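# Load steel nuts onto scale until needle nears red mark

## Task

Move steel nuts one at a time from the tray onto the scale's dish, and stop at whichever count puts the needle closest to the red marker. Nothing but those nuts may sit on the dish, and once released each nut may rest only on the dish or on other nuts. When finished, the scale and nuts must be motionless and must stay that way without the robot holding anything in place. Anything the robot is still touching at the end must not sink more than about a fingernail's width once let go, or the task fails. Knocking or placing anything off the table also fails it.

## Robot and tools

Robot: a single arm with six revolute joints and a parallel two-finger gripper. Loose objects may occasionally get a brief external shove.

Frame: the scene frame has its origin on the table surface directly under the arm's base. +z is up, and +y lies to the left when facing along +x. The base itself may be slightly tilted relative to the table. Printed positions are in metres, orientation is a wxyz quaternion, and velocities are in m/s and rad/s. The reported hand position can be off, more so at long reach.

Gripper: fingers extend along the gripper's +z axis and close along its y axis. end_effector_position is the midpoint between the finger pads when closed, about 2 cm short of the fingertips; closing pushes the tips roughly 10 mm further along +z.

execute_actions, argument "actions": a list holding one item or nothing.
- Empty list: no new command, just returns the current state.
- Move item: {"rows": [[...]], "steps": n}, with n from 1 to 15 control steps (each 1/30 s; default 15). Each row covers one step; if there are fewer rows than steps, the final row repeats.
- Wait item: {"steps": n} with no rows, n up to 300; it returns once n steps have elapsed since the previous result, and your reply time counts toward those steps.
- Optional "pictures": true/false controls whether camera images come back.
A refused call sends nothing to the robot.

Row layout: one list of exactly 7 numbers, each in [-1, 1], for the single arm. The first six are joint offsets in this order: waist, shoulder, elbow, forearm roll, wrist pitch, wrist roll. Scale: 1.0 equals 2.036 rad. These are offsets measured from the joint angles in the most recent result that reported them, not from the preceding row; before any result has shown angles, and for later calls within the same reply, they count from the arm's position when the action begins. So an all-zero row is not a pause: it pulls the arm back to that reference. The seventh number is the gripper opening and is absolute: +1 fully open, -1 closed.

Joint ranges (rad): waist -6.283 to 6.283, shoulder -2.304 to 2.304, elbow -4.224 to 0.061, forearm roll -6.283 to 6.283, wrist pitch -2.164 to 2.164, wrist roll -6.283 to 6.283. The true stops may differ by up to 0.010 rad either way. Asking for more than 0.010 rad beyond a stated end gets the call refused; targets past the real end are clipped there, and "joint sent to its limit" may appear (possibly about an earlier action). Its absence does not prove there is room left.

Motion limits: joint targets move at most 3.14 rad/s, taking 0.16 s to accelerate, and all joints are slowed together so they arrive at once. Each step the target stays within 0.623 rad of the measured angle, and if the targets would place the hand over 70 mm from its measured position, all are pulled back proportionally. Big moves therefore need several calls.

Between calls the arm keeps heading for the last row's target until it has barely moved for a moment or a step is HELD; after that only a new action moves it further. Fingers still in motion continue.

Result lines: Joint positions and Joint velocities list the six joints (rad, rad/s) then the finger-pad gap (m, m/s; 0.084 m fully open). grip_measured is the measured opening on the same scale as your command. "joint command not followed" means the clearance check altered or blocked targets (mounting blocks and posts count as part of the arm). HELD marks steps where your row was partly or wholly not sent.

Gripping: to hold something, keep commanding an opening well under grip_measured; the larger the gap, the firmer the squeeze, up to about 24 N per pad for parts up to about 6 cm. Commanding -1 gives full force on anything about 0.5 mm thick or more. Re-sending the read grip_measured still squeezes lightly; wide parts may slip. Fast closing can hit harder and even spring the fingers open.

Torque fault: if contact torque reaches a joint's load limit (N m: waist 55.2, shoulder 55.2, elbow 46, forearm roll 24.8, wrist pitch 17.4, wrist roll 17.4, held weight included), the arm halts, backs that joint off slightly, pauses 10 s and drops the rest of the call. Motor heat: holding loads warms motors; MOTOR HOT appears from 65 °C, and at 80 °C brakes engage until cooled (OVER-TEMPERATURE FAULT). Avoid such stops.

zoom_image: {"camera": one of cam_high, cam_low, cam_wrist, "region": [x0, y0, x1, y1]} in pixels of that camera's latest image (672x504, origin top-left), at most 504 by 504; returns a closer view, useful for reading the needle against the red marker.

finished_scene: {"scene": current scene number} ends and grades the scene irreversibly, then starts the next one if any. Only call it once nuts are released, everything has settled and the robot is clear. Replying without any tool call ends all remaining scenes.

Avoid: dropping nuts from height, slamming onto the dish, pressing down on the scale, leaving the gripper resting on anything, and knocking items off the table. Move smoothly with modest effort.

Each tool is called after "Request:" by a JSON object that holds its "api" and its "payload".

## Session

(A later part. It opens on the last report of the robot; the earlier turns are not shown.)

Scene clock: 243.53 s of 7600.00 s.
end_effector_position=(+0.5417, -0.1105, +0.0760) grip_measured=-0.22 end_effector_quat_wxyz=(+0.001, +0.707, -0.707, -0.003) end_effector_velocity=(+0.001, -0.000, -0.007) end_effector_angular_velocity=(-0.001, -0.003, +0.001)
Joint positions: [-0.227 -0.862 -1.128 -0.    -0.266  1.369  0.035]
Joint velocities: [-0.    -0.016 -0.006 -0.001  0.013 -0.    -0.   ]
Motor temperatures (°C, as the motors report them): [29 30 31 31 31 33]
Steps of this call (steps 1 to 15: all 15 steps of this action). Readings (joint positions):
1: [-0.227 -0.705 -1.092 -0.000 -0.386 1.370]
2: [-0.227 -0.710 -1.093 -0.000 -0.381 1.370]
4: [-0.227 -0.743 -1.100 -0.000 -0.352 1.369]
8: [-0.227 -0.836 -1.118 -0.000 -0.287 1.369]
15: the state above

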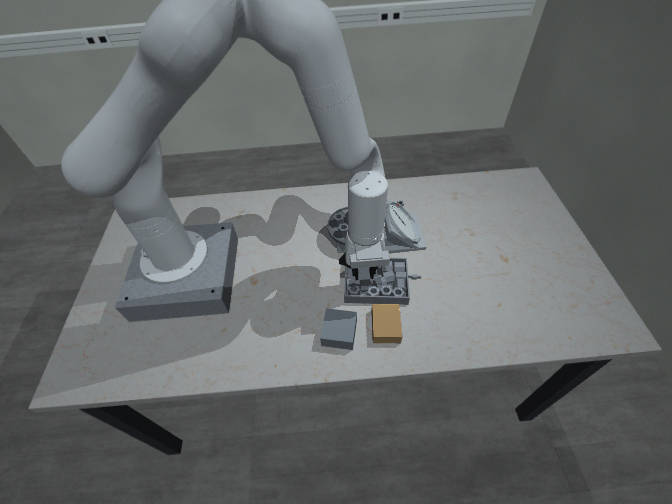

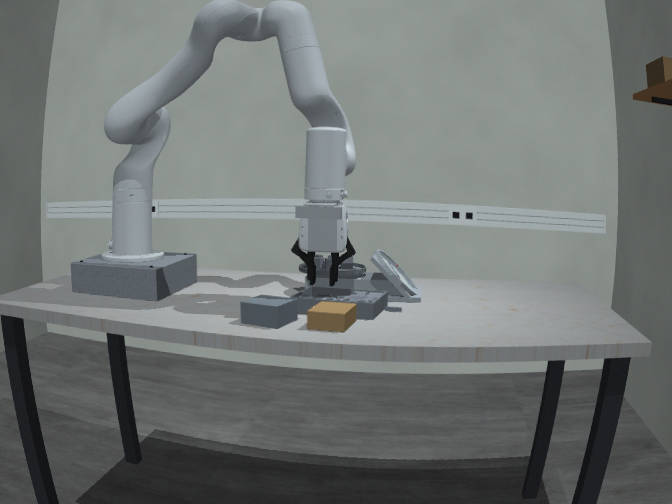

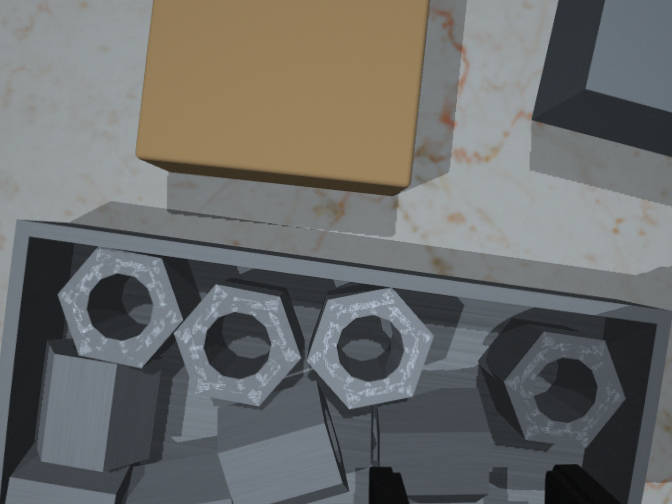

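Request:
{"api": "execute_actions", "payload": {"actions": [{"rows":[[0.001,-0.002,-0.004,0,-0.002,0,-0.2],[0.001,-0.004,-0.007,0,-0.003,0,-0.2],[0.001,-0.008,-0.008,0,0,0,-0.2],[0.001,-0.012,-0.009,0,0.003,0,-0.2],[0.001,-0.016,-0.01,0,0.006,0,-0.2],[0.001,-0.019,-0.011,0,0.008,0,-0.2],[0.001,-0.022,-0.012,0,0.01,0,-0.2],[0.001,-0.025,-0.013,0,0.012,0,-0.2],[0.001,-0.027,-0.0137,0,0.0133,0,-0.2],[0.001,-0.029,-0.0144,0,0.0146,0,-0.2],[0.001,-0.031,-0.015,0,0.016,0,-0.2],[0.001,-0.033,-0.0157,0,0.0173,0,-0.2]],"steps":15}], "pictures": false}}

Request:
{"api": "execute_actions", "payload": {"actions": [{"rows":[[0,-0.002,-0.0007,0,0.0013,0,-0.2],[0,-0.004,-0.0014,0,0.0026,0,-0.2],[0,-0.006,-0.002,0,0.004,0,-0.2],[0,-0.008,-0.0028,0,0.0052,0,-0.2],[0,-0.01,-0.0035,0,0.0065,0,-0.2],[0,-0.012,-0.0042,0,0.0078,0,-0.2],[0,-0.014,-0.005,0,0.009,0,-0.2],[0,-0.016,-0.0057,0,0.0103,0,-0.2],[0,-0.018,-0.0064,0,0.0116,0,-0.2]],"steps":15}]}}

Scene clock: 250.63 s of 7600.00 s.
end_effector_position=(+0.5446, -0.1098, +0.0480) grip_measured=-0.22 end_effector_quat_wxyz=(+0.001, +0.708, -0.706, -0.003) end_effector_velocity=(-0.000, -0.001, -0.019) end_effector_angular_velocity=(-0.001, -0.002, +0.001)
Joint positions: [-0.224 -0.926 -1.159 -0.    -0.233  1.369  0.035]
Joint velocities: [-0.001 -0.041 -0.015 -0.002  0.028 -0.     0.   ]
Motor temperatures (°C, as the motors report them): [29 30 31 31 31 33]
Steps of this call (steps 1 to 15: the robot went on to your last target; steps 16 to 198: nothing new was sent; steps 199 to 213: all 15 steps of this action). Readings (joint positions):
199: [-0.226 -0.864 -1.128 -0.000 -0.265 1.369]
200: [-0.226 -0.865 -1.131 -0.000 -0.267 1.369]
202: [-0.225 -0.870 -1.139 -0.000 -0.267 1.369]
206: [-0.225 -0.896 -1.148 -0.000 -0.253 1.369]
213: the state above

Scene clock: 251.13 s of 7600.00 s.
end_effector_position=(+0.5438, -0.1098, +0.0303) grip_measured=-0.22 end_effector_quat_wxyz=(+0.000, +0.708, -0.706, -0.002) end_effector_velocity=(-0.007, +0.002, -0.006) end_effector_angular_velocity=(+0.004, +0.022, +0.001)
Joint positions: [-0.225 -0.963 -1.171 -0.    -0.206  1.37   0.035]
Joint velocities: [ 0.001 -0.011  0.001 -0.001 -0.01   0.001 -0.001]
Motor temperatures (°C, as the motors report them): [29 30 31 31 31 33]
Steps of this call (steps 1 to 15: all 15 steps of this action). Readings (joint positions):
1: [-0.225 -0.927 -1.159 -0.000 -0.232 1.369]
2: [-0.225 -0.928 -1.160 -0.000 -0.231 1.369]
4: [-0.225 -0.933 -1.161 -0.000 -0.228 1.369]
8: [-0.224 -0.944 -1.168 -0.000 -0.225 1.369]
15: the state above

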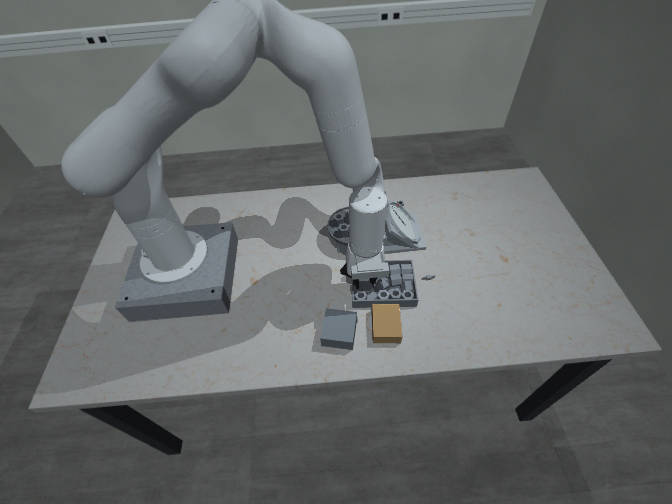

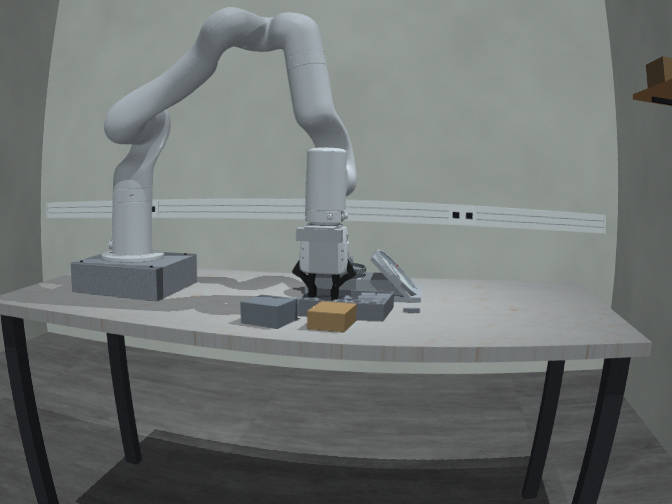

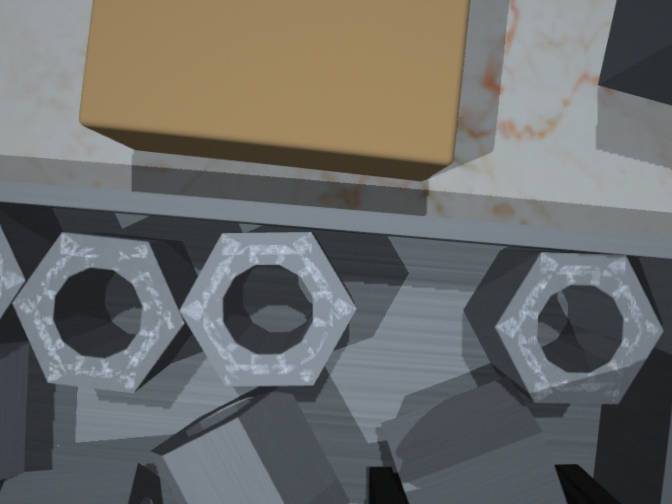

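Request:
{"api": "execute_actions", "payload": {"actions": [{"rows":[[0,0,0,0,0,0,-0.24],[0,0,0,0,0,0,-0.27],[0,0,0,0,0,0,-0.3],[0,0,0,0,0,0,-0.33],[0,0,0,0,0,0,-0.36],[0,0,0,0,0,0,-0.4],[0,0,0,0,0,0,-0.45],[0,0,0,0,0,0,-0.55],[0,0,0,0,0,0,-0.7]],"steps":15}]}}

Scene clock: 254.40 s of 7600.00 s.
end_effector_position=(+0.5436, -0.1098, +0.0303) grip_measured=-0.31 end_effector_quat_wxyz=(+0.001, +0.708, -0.706, -0.003) end_effector_velocity=(+0.000, +0.000, +0.000) end_effector_angular_velocity=(-0.000, -0.001, -0.001)
Joint positions: [-0.225 -0.963 -1.17  -0.    -0.206  1.37   0.03 ]
Joint velocities: [ 0.    -0.    -0.     0.001  0.001  0.001  0.   ]
Motor temperatures (°C, as the motors report them): [29 30 31 31 31 33]
Steps of this call (steps 1 to 15: the robot went on to your last target; steps 16 to 83: nothing new was sent; steps 84 to 98: all 15 steps of this action). Readings (joint positions):
84: [-0.225 -0.963 -1.172 -0.000 -0.209 1.369]
85: [-0.225 -0.963 -1.171 -0.000 -0.208 1.370]
87: [-0.225 -0.963 -1.171 -0.000 -0.208 1.370]
91: [-0.225 -0.963 -1.170 -0.000 -0.207 1.370]
98: the state above

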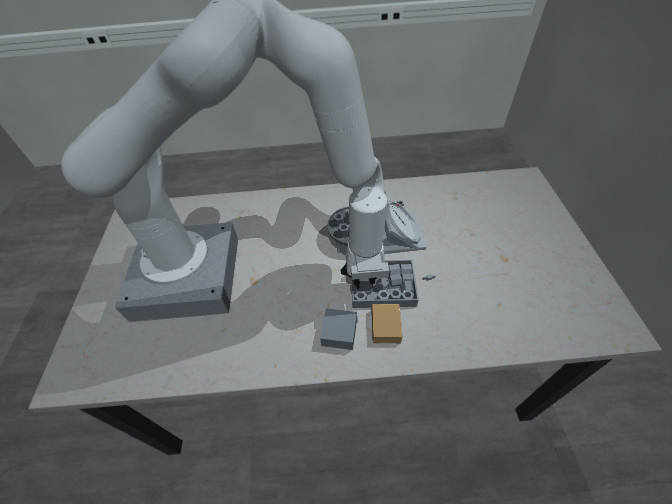

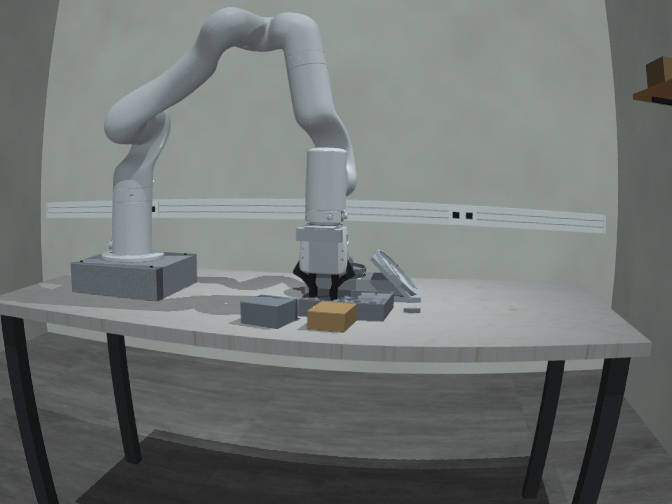

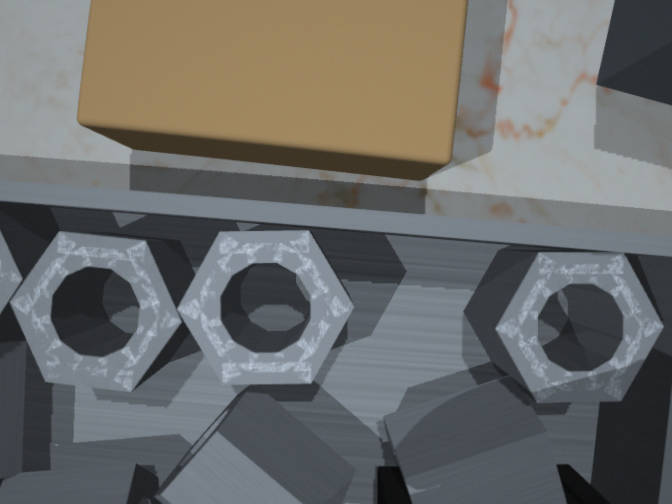

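Request:
{"api": "execute_actions", "payload": {"actions": [{"rows":[[0,0,0,0,0,0,-0.25],[0,0,0,0,0,0,-0.2],[0,0,0,0,0,0,-0.2],[0,0,0,0,0,-0.015,-0.2],[0,0,0,0,0,-0.03,-0.2],[-0.001,0,0,0,0,-0.045,-0.2],[-0.002,0,0,0,0,-0.06,-0.2],[-0.003,0,0,0,0,-0.075,-0.2],[-0.004,0,0,0,0,-0.09,-0.2],[-0.005,0,0,0,0,-0.105,-0.2],[-0.006,0,0,0,0,-0.12,-0.2]],"steps":15}], "pictures": false}}

Request:
{"api": "execute_actions", "payload": {"actions": [{"steps":8}]}}

Scene clock: 259.83 s of 7600.00 s.
end_effector_position=(+0.5427, -0.1160, +0.0303) grip_measured=-0.22 end_effector_quat_wxyz=(+0.000, +0.779, -0.627, -0.002) end_effector_velocity=(-0.004, -0.007, -0.001) end_effector_angular_velocity=(+0.002, +0.007, +0.229)
Joint positions: [-0.236 -0.963 -1.171 -0.    -0.205  1.144  0.035]
Joint velocities: [-0.014  0.     0.002  0.    -0.005 -0.243 -0.   ]
Motor temperatures (°C, as the motors report them): [29 30 31 31 31 33]
Steps of this call (steps 1 to 15: the robot went on to your last target; steps 16 to 148: nothing new was sent; steps 149 to 163: all 15 steps of this action). Readings (joint positions):
149: [-0.225 -0.963 -1.171 -0.000 -0.206 1.370]
150: [-0.225 -0.964 -1.171 -0.000 -0.205 1.370]
152: [-0.225 -0.964 -1.171 -0.000 -0.204 1.369]
156: [-0.226 -0.964 -1.171 -0.000 -0.204 1.305]
163: the state above

Scene clock: 260.10 s of 7600.00 s.
end_effector_position=(+0.5423, -0.1164, +0.0303) grip_measured=-0.22 end_effector_quat_wxyz=(+0.000, +0.785, -0.620, -0.003) end_effector_velocity=(-0.001, -0.000, -0.000) end_effector_angular_velocity=(+0.001, +0.003, +0.006)
Joint positions: [-0.237 -0.963 -1.171 -0.    -0.206  1.126  0.035]
Joint velocities: [-0.001 -0.001  0.     0.001 -0.002 -0.008 -0.   ]
Motor temperatures (°C, as the motors report them): [29 30 31 31 31 33]
Steps of this call (steps 1 to 8: the robot went on to your last target). Readings (joint positions):
1: [-0.236 -0.963 -1.171 -0.000 -0.206 1.138]
2: [-0.237 -0.963 -1.171 -0.000 -0.206 1.133]
4: [-0.237 -0.963 -1.171 -0.000 -0.206 1.129]
8: the state above

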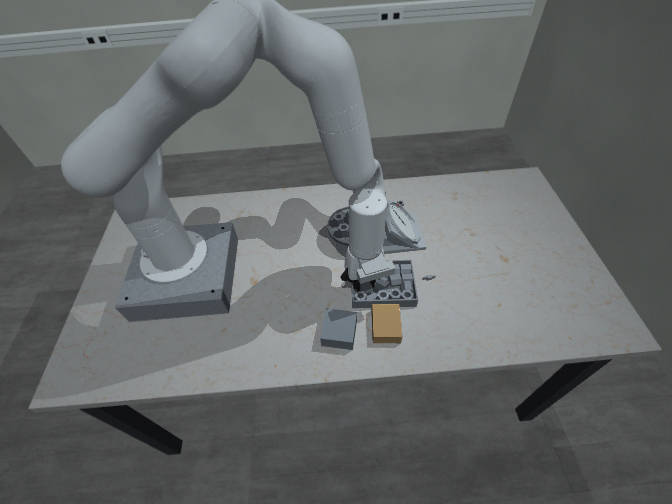

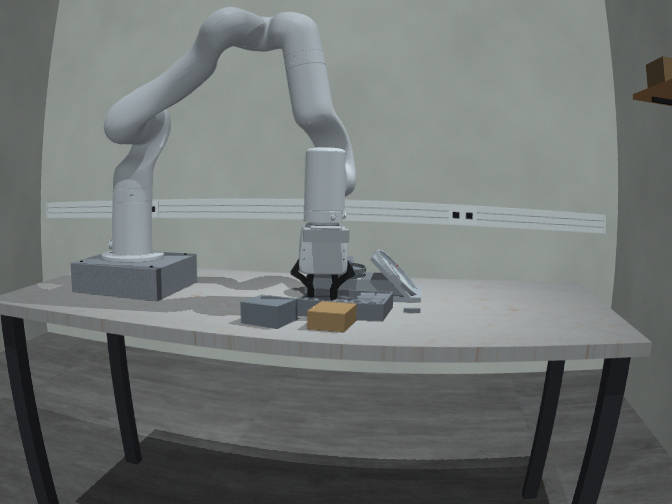

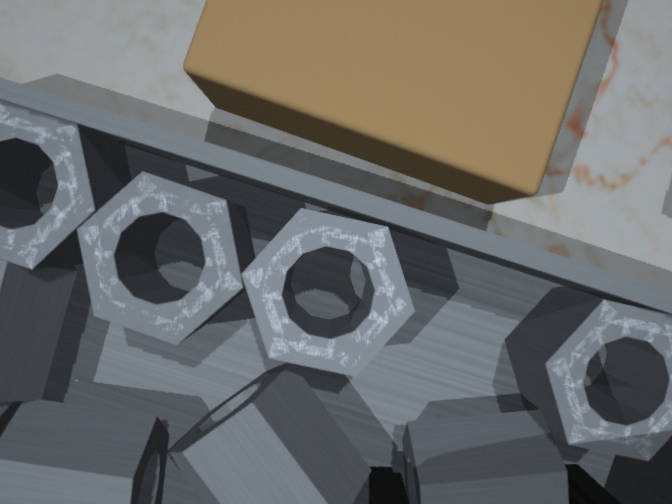

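Request:
{"api": "execute_actions", "payload": {"actions": [{"rows":[[0,0,0,0,0,0,-0.24],[0,0,0,0,0,0,-0.27],[0,0,0,0,0,0,-0.3],[0,0,0,0,0,0,-0.33],[0,0,0,0,0,0,-0.36],[0,0,0,0,0,0,-0.4],[0,0,0,0,0,0,-0.45],[0,0,0,0,0,0,-0.55],[0,0,0,0,0,0,-0.7]],"steps":13}], "pictures": false}}

Request:
{"api": "execute_actions", "payload": {"actions": [{"rows":[[0,0.006,0.002,0,-0.004,0,-0.7],[0,0.014,0.005,0,-0.009,0,-0.7],[0,0.025,0.008,0,-0.017,0,-0.7],[0,0.038,0.012,0,-0.026,0,-0.7],[0,0.052,0.016,0,-0.036,0,-0.7],[0,0.066,0.02,0,-0.046,0,-0.7],[0,0.08,0.023,0,-0.057,-0.05,-0.7],[0,0.094,0.025,0,-0.069,-0.1,-0.7],[0,0.108,0.026,0,-0.082,-0.15,-0.7],[0,0.123,0.026,0,-0.098,-0.2,-0.7]],"steps":15}], "pictures": false}}

Request:
{"api": "execute_actions", "payload": {"actions": [{"steps":10}], "pictures": false}}

Request:
{"api": "execute_actions", "payload": {"actions": [{"rows":[[0.03,0,0,0,0,-0.07,-0.7],[0.06,0,0,0,0,-0.14,-0.7],[0.09,0,0,0,0,-0.21,-0.7],[0.12,0,0,0,0,-0.28,-0.7],[0.153,0,0,0,0,-0.353,-0.7]],"steps":15}], "pictures": false}}

Request:
{"api": "execute_actions", "payload": {"actions": [{"steps":10}]}}

Scene clock: 269.77 s of 7600.00 s.
end_effector_position=(+0.5421, -0.1163, +0.0302) grip_measured=-0.33 end_effector_quat_wxyz=(+0.000, +0.785, -0.620, -0.003) end_effector_velocity=(+0.001, -0.000, +0.000) end_effector_angular_velocity=(-0.000, -0.003, -0.001)
Joint positions: [-0.237 -0.963 -1.17  -0.    -0.206  1.126  0.03 ]
Joint velocities: [ 0.    -0.    -0.001  0.002  0.002 -0.    -0.   ]
Motor temperatures (°C, as the motors report them): [29 30 31 31 31 33]
Steps of this call (steps 1 to 30: the robot went on to your last target; steps 31 to 277: nothing new was sent; steps 278 to 290: all 13 steps of this action). Readings (joint positions):
278: [-0.237 -0.963 -1.170 -0.000 -0.206 1.125]
279: [-0.237 -0.963 -1.170 -0.000 -0.207 1.126]
281: [-0.237 -0.963 -1.170 -0.000 -0.207 1.126]
285: [-0.237 -0.963 -1.170 -0.000 -0.207 1.126]
290: the state above

Scene clock: 270.27 s of 7600.00 s.
end_effector_position=(+0.5491, -0.1181, +0.1461) grip_measured=-0.33 end_effector_quat_wxyz=(-0.000, +0.875, -0.484, -0.002) end_effector_velocity=(+0.009, -0.002, +0.153) end_effector_angular_velocity=(+0.003, -0.008, +1.056)
Joint positions: [-0.237 -0.732 -1.12  -0.    -0.386  0.798  0.03 ]
Joint velocities: [ 0.     0.282  0.019  0.001 -0.259 -1.057  0.   ]
Motor temperatures (°C, as the motors report them): [29 30 31 31 31 33]
Steps of this call (steps 1 to 15: all 15 steps of this action). Readings (joint positions):
1: [-0.237 -0.963 -1.170 -0.000 -0.207 1.126]
2: [-0.237 -0.960 -1.169 -0.000 -0.209 1.126]
4: [-0.237 -0.941 -1.162 -0.000 -0.222 1.126]
8: [-0.237 -0.859 -1.139 -0.000 -0.278 1.120]
15: the state above

Scene clock: 270.60 s of 7600.00 s.
end_effector_position=(+0.5479, -0.1179, +0.1555) grip_measured=-0.33 end_effector_quat_wxyz=(+0.000, +0.893, -0.449, -0.004) end_effector_velocity=(+0.002, -0.000, +0.004) end_effector_angular_velocity=(-0.000, -0.004, +0.014)
Joint positions: [-0.237 -0.714 -1.117 -0.    -0.406  0.72   0.03 ]
Joint velocities: [-0.     0.006 -0.001  0.    -0.004 -0.015  0.   ]
Motor temperatures (°C, as the motors report them): [29 30 31 31 31 33]
Steps of this call (steps 1 to 10: the robot went on to your last target). Readings (joint positions):
1: [-0.237 -0.725 -1.120 -0.000 -0.393 0.770]
2: [-0.237 -0.721 -1.119 -0.000 -0.397 0.752]
4: [-0.237 -0.717 -1.118 -0.000 -0.402 0.733]
8: [-0.237 -0.714 -1.117 -0.000 -0.405 0.722]
10: the state above

Scene clock: 271.10 s of 7600.00 s.
end_effector_position=(+0.5588, +0.0417, +0.1559) grip_measured=-0.33 end_effector_quat_wxyz=(-0.002, +1.000, +0.005, -0.004) end_effector_velocity=(-0.018, +0.208, -0.000) end_effector_angular_velocity=(+0.009, +0.002, +1.202)
Joint positions: [ 0.05  -0.714 -1.117 -0.    -0.406  0.065  0.03 ]
Joint velocities: [ 0.372 -0.     0.003  0.001 -0.003 -0.831 -0.   ]
Motor temperatures (°C, as the motors report them): [29 30 31 31 31 33]
Steps of this call (steps 1 to 15: all 15 steps of this action). Readings (joint positions):
1: [-0.237 -0.714 -1.117 -0.000 -0.406 0.719]
2: [-0.234 -0.714 -1.117 -0.000 -0.406 0.712]
4: [-0.212 -0.714 -1.117 -0.000 -0.406 0.657]
8: [-0.113 -0.714 -1.117 -0.000 -0.405 0.436]
15: the state above

Scene clock: 271.43 s of 7600.00 s.
end_effector_position=(+0.5577, +0.0549, +0.1560) grip_measured=-0.33 end_effector_quat_wxyz=(-0.002, +0.999, +0.048, -0.004) end_effector_velocity=(-0.000, +0.005, +0.000) end_effector_angular_velocity=(+0.001, -0.000, +0.021)
Joint positions: [ 0.073 -0.714 -1.117 -0.    -0.406  0.003  0.03 ]
Joint velocities: [ 0.008 -0.    -0.     0.001 -0.    -0.014  0.   ]
Motor temperatures (°C, as the motors report them): [29 30 31 31 31 33]
Steps of this call (steps 1 to 10: the robot went on to your last target). Readings (joint positions):
1: [0.059 -0.714 -1.117 -0.000 -0.406 0.043]
2: [0.064 -0.714 -1.117 -0.000 -0.406 0.028]
4: [0.069 -0.714 -1.117 -0.000 -0.406 0.013]
8: [0.073 -0.714 -1.117 -0.000 -0.406 0.004]
10: the state above

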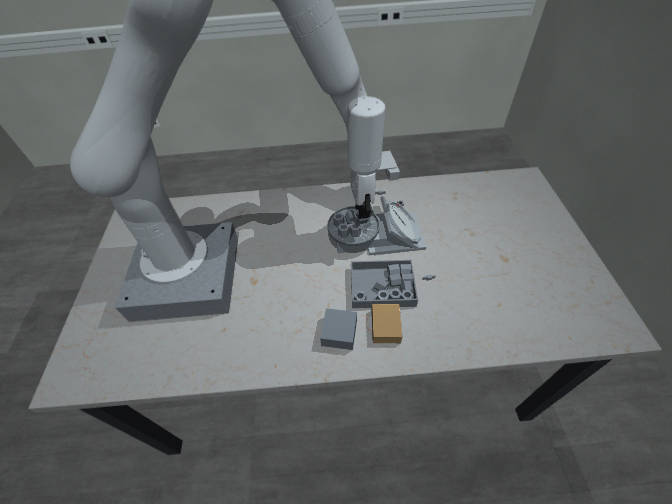

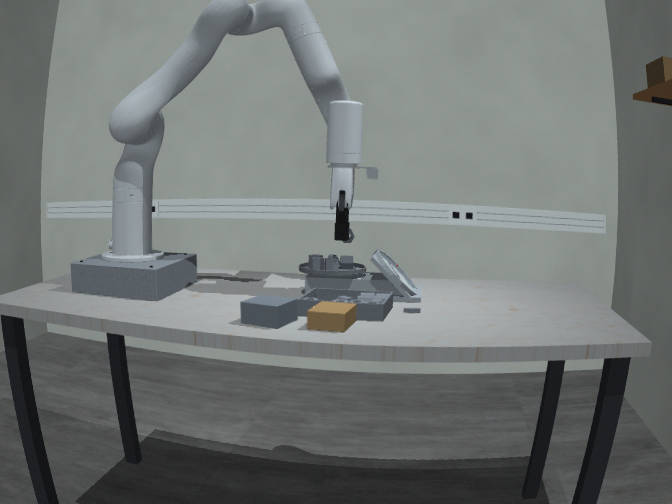

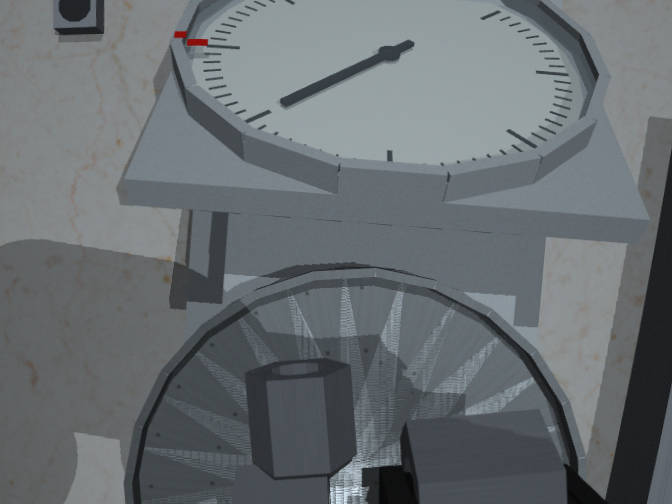

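Request:
{"api": "execute_actions", "payload": {"actions": [{"rows":[[0.001,-0.006,-0.005,0,0.001,0,-0.7],[0.001,-0.013,-0.007,0,0.006,0,-0.7],[0.001,-0.02,-0.008,0,0.012,0,-0.7],[0.001,-0.027,-0.009,0,0.018,0,-0.7],[0.001,-0.034,-0.01,0,0.024,0,-0.7],[0.001,-0.04,-0.011,0,0.029,0,-0.7],[0.001,-0.045,-0.012,0,0.033,0,-0.7],[0.001,-0.05,-0.013,0,0.037,0,-0.7],[0.001,-0.054,-0.014,0,0.04,0,-0.7],[0.001,-0.058,-0.015,0,0.043,0,-0.7],[0.001,-0.061,-0.016,0,0.045,0,-0.7],[0.001,-0.064,-0.017,0,0.047,0,-0.7]],"steps":15}], "pictures": false}}

Request:
{"api": "execute_actions", "payload": {"actions": [{"steps":10}]}}

Request:
{"api": "zoom_image", "payload": {"camera": "cam_low", "region": [280,210,400,300]}}

Scene clock: 276.63 s of 7600.00 s.
end_effector_position=(+0.5595, +0.0565, +0.0950) grip_measured=-0.33 end_effector_quat_wxyz=(-0.002, +0.999, +0.049, -0.005) end_effector_velocity=(-0.005, -0.000, -0.038) end_effector_angular_velocity=(-0.001, +0.010, +0.000)
Joint positions: [ 0.075 -0.839 -1.15  -0.    -0.314  0.003  0.03 ]
Joint velocities: [ 0.    -0.074 -0.015 -0.001  0.049  0.001  0.   ]
Motor temperatures (°C, as the motors report them): [29 30 31 31 31 33]
Steps of this call (steps 1 to 30: the robot went on to your last target; steps 31 to 141: nothing new was sent; steps 142 to 156: all 15 steps of this action). Readings (joint positions):
142: [0.075 -0.714 -1.117 -0.000 -0.406 0.002]
143: [0.075 -0.717 -1.120 -0.000 -0.405 0.002]
145: [0.075 -0.734 -1.128 -0.000 -0.394 0.003]
149: [0.075 -0.784 -1.137 -0.000 -0.356 0.003]
156: the state above

Scene clock: 276.97 s of 7600.00 s.
end_effector_position=(+0.5602, +0.0566, +0.0929) grip_measured=-0.33 end_effector_quat_wxyz=(-0.002, +0.999, +0.049, -0.004) end_effector_velocity=(-0.000, -0.000, -0.001) end_effector_angular_velocity=(-0.000, +0.001, +0.001)
Joint positions: [ 0.075 -0.844 -1.152 -0.    -0.31   0.003  0.03 ]
Joint velocities: [-0.    -0.002 -0.    -0.     0.001 -0.001 -0.   ]
Motor temperatures (°C, as the motors report them): [29 30 31 31 31 33]
Steps of this call (steps 1 to 10: the robot went on to your last target). Readings (joint positions):
1: [0.075 -0.841 -1.150 -0.000 -0.313 0.003]
2: [0.075 -0.842 -1.151 -0.000 -0.312 0.003]
4: [0.075 -0.843 -1.151 -0.000 -0.311 0.003]
8: [0.075 -0.844 -1.152 -0.000 -0.310 0.003]
10: the state above

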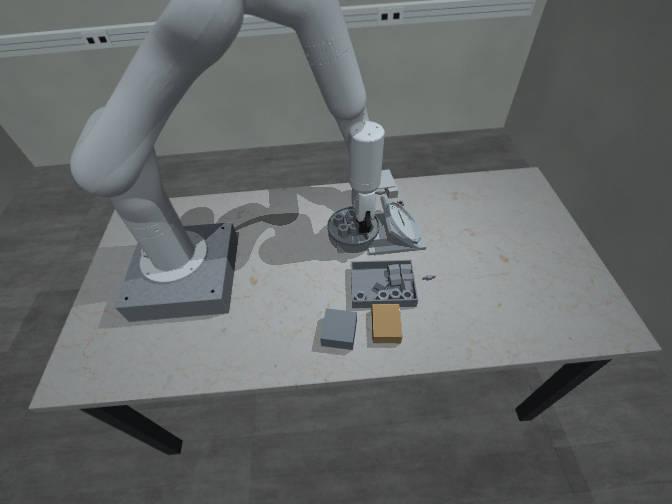

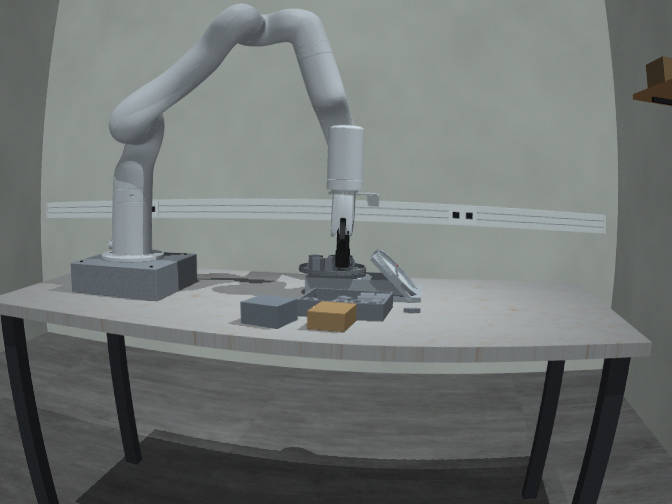

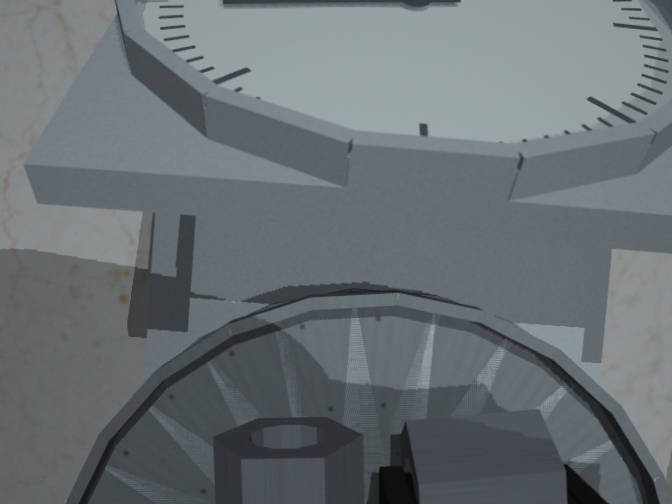

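Region (280, 210, 400, 300) of cam_low's 672x504 image, scaled by 4.200, with more detail than that image has; it fills the top 378 rows of this view, and the rest is white.

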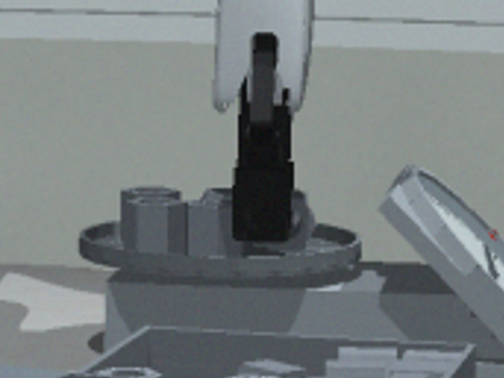

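Request:
{"api": "execute_actions", "payload": {"actions": [{"rows":[[0,0,0,0,0,0,-0.45],[0,0,0,0,0,0,-0.36],[0,0,0,0,0,0,-0.32],[0,0,0,0,0,0,-0.28],[0,0,0,0,0,0,-0.24],[0,0,0,0,0,0,-0.18]],"steps":12}], "pictures": false}}

Request:
{"api": "execute_actions", "payload": {"actions": [{"rows":[[0,0.008,0.002,0,-0.006,0,-0.18],[0,0.016,0.004,0,-0.012,0,-0.18],[0,0.026,0.006,0,-0.02,0,-0.18],[0,0.038,0.008,0,-0.03,0,-0.18],[0,0.05,0.009,0,-0.041,0,-0.18],[0,0.065,0.01,0,-0.055,0,-0.18],[0,0.08,0.01,0,-0.07,0,-0.18],[0,0.1,0.02,0,-0.08,0,-0.18]],"steps":15}], "pictures": false}}

Request:
{"api": "execute_actions", "payload": {"actions": [{"steps":75}]}}

Request:
{"api": "zoom_image", "payload": {"camera": "cam_low", "region": [280,210,400,300]}}

Scene clock: 282.97 s of 7600.00 s.
end_effector_position=(+0.5602, +0.0566, +0.0929) grip_measured=-0.20 end_effector_quat_wxyz=(-0.002, +0.999, +0.049, -0.004) end_effector_velocity=(+0.000, -0.000, +0.000) end_effector_angular_velocity=(-0.000, -0.001, +0.000)
Joint positions: [ 0.075 -0.844 -1.152 -0.    -0.31   0.003  0.036]
Joint velocities: [-0.001  0.    -0.    -0.001  0.001 -0.    -0.   ]
Motor temperatures (°C, as the motors report them): [29 30 31 31 31 33]
Steps of this call (steps 1 to 15: the robot went on to your last target; steps 16 to 168: nothing new was sent; steps 169 to 180: all 12 steps of this action). Readings (joint positions):
169: [0.075 -0.844 -1.152 -0.000 -0.310 0.003]
170: [0.075 -0.844 -1.152 -0.000 -0.310 0.003]
172: [0.075 -0.844 -1.152 -0.000 -0.310 0.003]
176: [0.075 -0.844 -1.152 -0.000 -0.310 0.003]
180: the state above

Scene clock: 283.47 s of 7600.00 s.
end_effector_position=(+0.5577, +0.0560, +0.1929) grip_measured=-0.19 end_effector_quat_wxyz=(-0.002, +0.999, +0.049, -0.004) end_effector_velocity=(-0.019, -0.002, +0.014) end_effector_angular_velocity=(-0.004, +0.037, +0.001)
Joint positions: [ 0.075 -0.645 -1.112 -0.    -0.469  0.003  0.036]
Joint velocities: [ 0.001  0.044  0.032 -0.    -0.049  0.    -0.   ]
Motor temperatures (°C, as the motors report them): [29 30 31 31 31 33]
Steps of this call (steps 1 to 15: all 15 steps of this action). Readings (joint positions):
1: [0.075 -0.844 -1.152 -0.000 -0.310 0.003]
2: [0.075 -0.840 -1.150 -0.000 -0.314 0.003]
4: [0.075 -0.819 -1.145 -0.000 -0.330 0.003]
8: [0.075 -0.739 -1.135 -0.000 -0.399 0.003]
15: the state above

Scene clock: 285.97 s of 7600.00 s.
end_effector_position=(+0.5572, +0.0559, +0.1953) grip_measured=-0.19 end_effector_quat_wxyz=(-0.002, +0.999, +0.049, -0.004) end_effector_velocity=(-0.000, +0.000, -0.000) end_effector_angular_velocity=(+0.000, +0.001, -0.001)
Joint positions: [ 0.075 -0.64  -1.111 -0.    -0.473  0.003  0.036]
Joint velocities: [ 0.    -0.    -0.     0.001 -0.     0.    -0.   ]
Motor temperatures (°C, as the motors report them): [29 30 31 31 31 33]
Steps of this call (steps 1 to 15: the robot went on to your last target; steps 16 to 75: nothing new was sent). Readings (joint positions):
1: [0.075 -0.644 -1.112 -0.000 -0.470 0.003]
2: [0.075 -0.643 -1.111 -0.000 -0.471 0.003]
4: [0.075 -0.642 -1.111 -0.000 -0.472 0.003]
8: [0.075 -0.641 -1.111 -0.000 -0.473 0.003]
75: the state above
The arm was judged still, so your last target was given up. Only a new action makes it travel on or press farther. Fingers that are still opening or closing keep moving.

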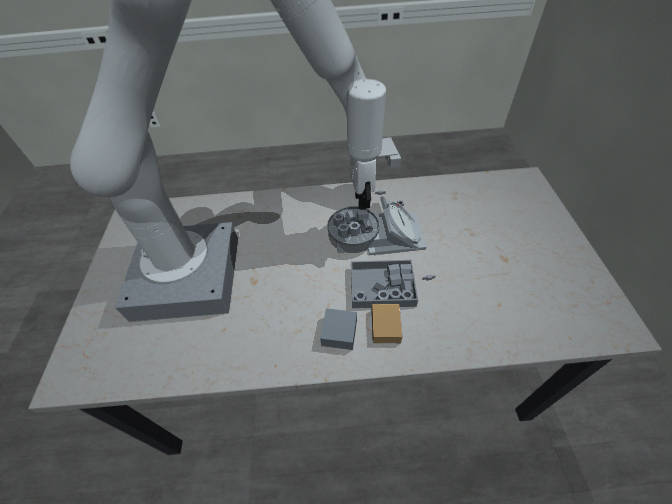

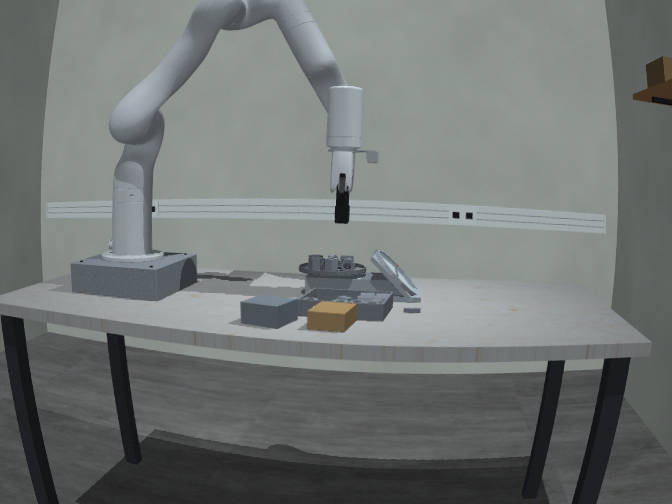

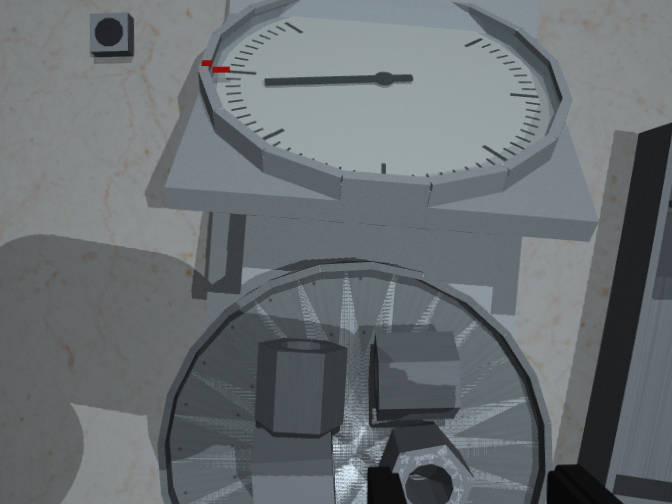

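Region (280, 210, 400, 300) of cam_low's 672x504 image, scaled by 4.200, with more detail than that image has; it fills the top 378 rows of this view, and the rest is white.

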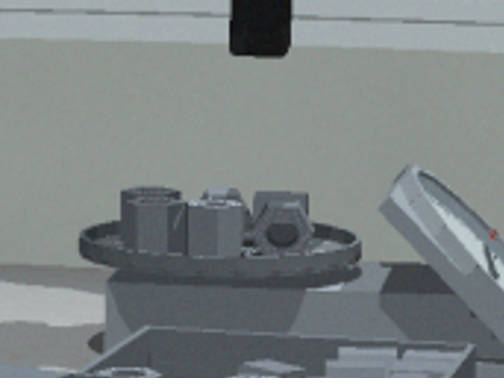

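Needle ≈4.8, marker ≈5.0; a seventh nut would read ≈5.6. Checking that everything is still.

Request:
{"api": "execute_actions", "payload": {"actions": [{"steps":90}]}}

Scene clock: 289.53 s of 7600.00 s.
end_effector_position=(+0.5572, +0.0559, +0.1953) grip_measured=-0.19 end_effector_quat_wxyz=(-0.002, +0.999, +0.049, -0.004) end_effector_velocity=(+0.000, +0.000, +0.000) end_effector_angular_velocity=(+0.000, -0.001, -0.000)
Joint positions: [ 0.075 -0.64  -1.111 -0.    -0.473  0.003  0.036]
Joint velocities: [0.    0.    0.    0.    0.001 0.    0.   ]
Motor temperatures (°C, as the motors report them): [29 30 31 31 31 33]
Steps of this call (steps 1 to 107: nothing new was sent). Readings (joint positions):
1: [0.075 -0.640 -1.111 -0.000 -0.473 0.003]
2: [0.075 -0.640 -1.111 -0.000 -0.473 0.003]
4: [0.075 -0.640 -1.111 -0.000 -0.473 0.003]
8: [0.075 -0.640 -1.111 -0.000 -0.473 0.003]
107: the state above

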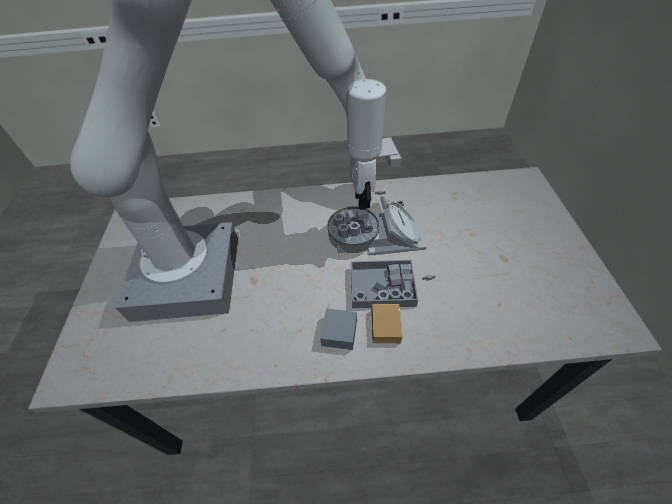

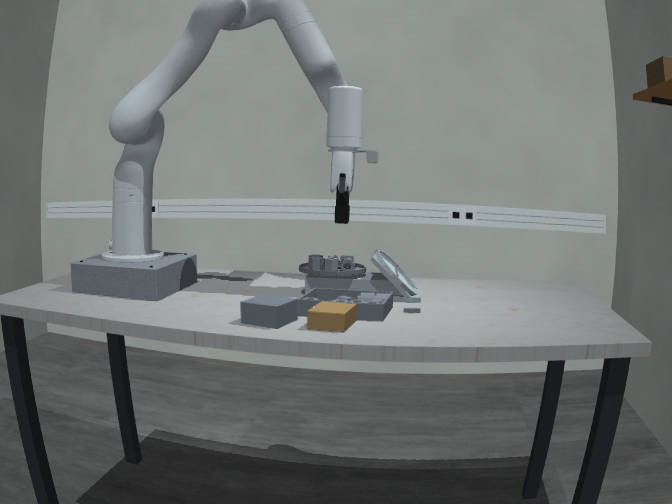

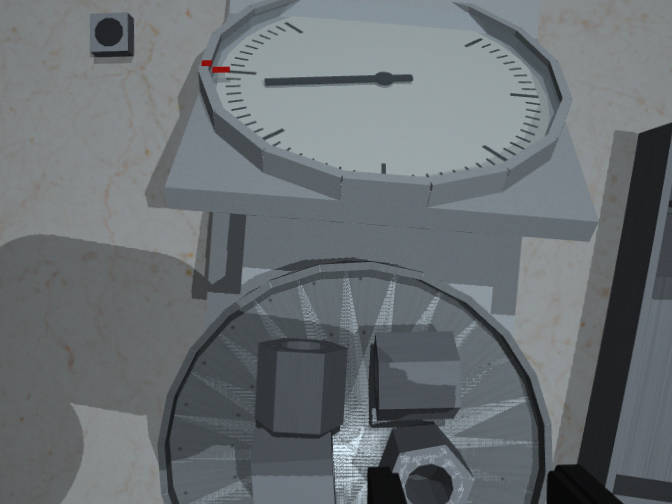

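Request:
{"api": "finished_scene", "payload": {"scene": 2}}

The scene is finished: the task was done.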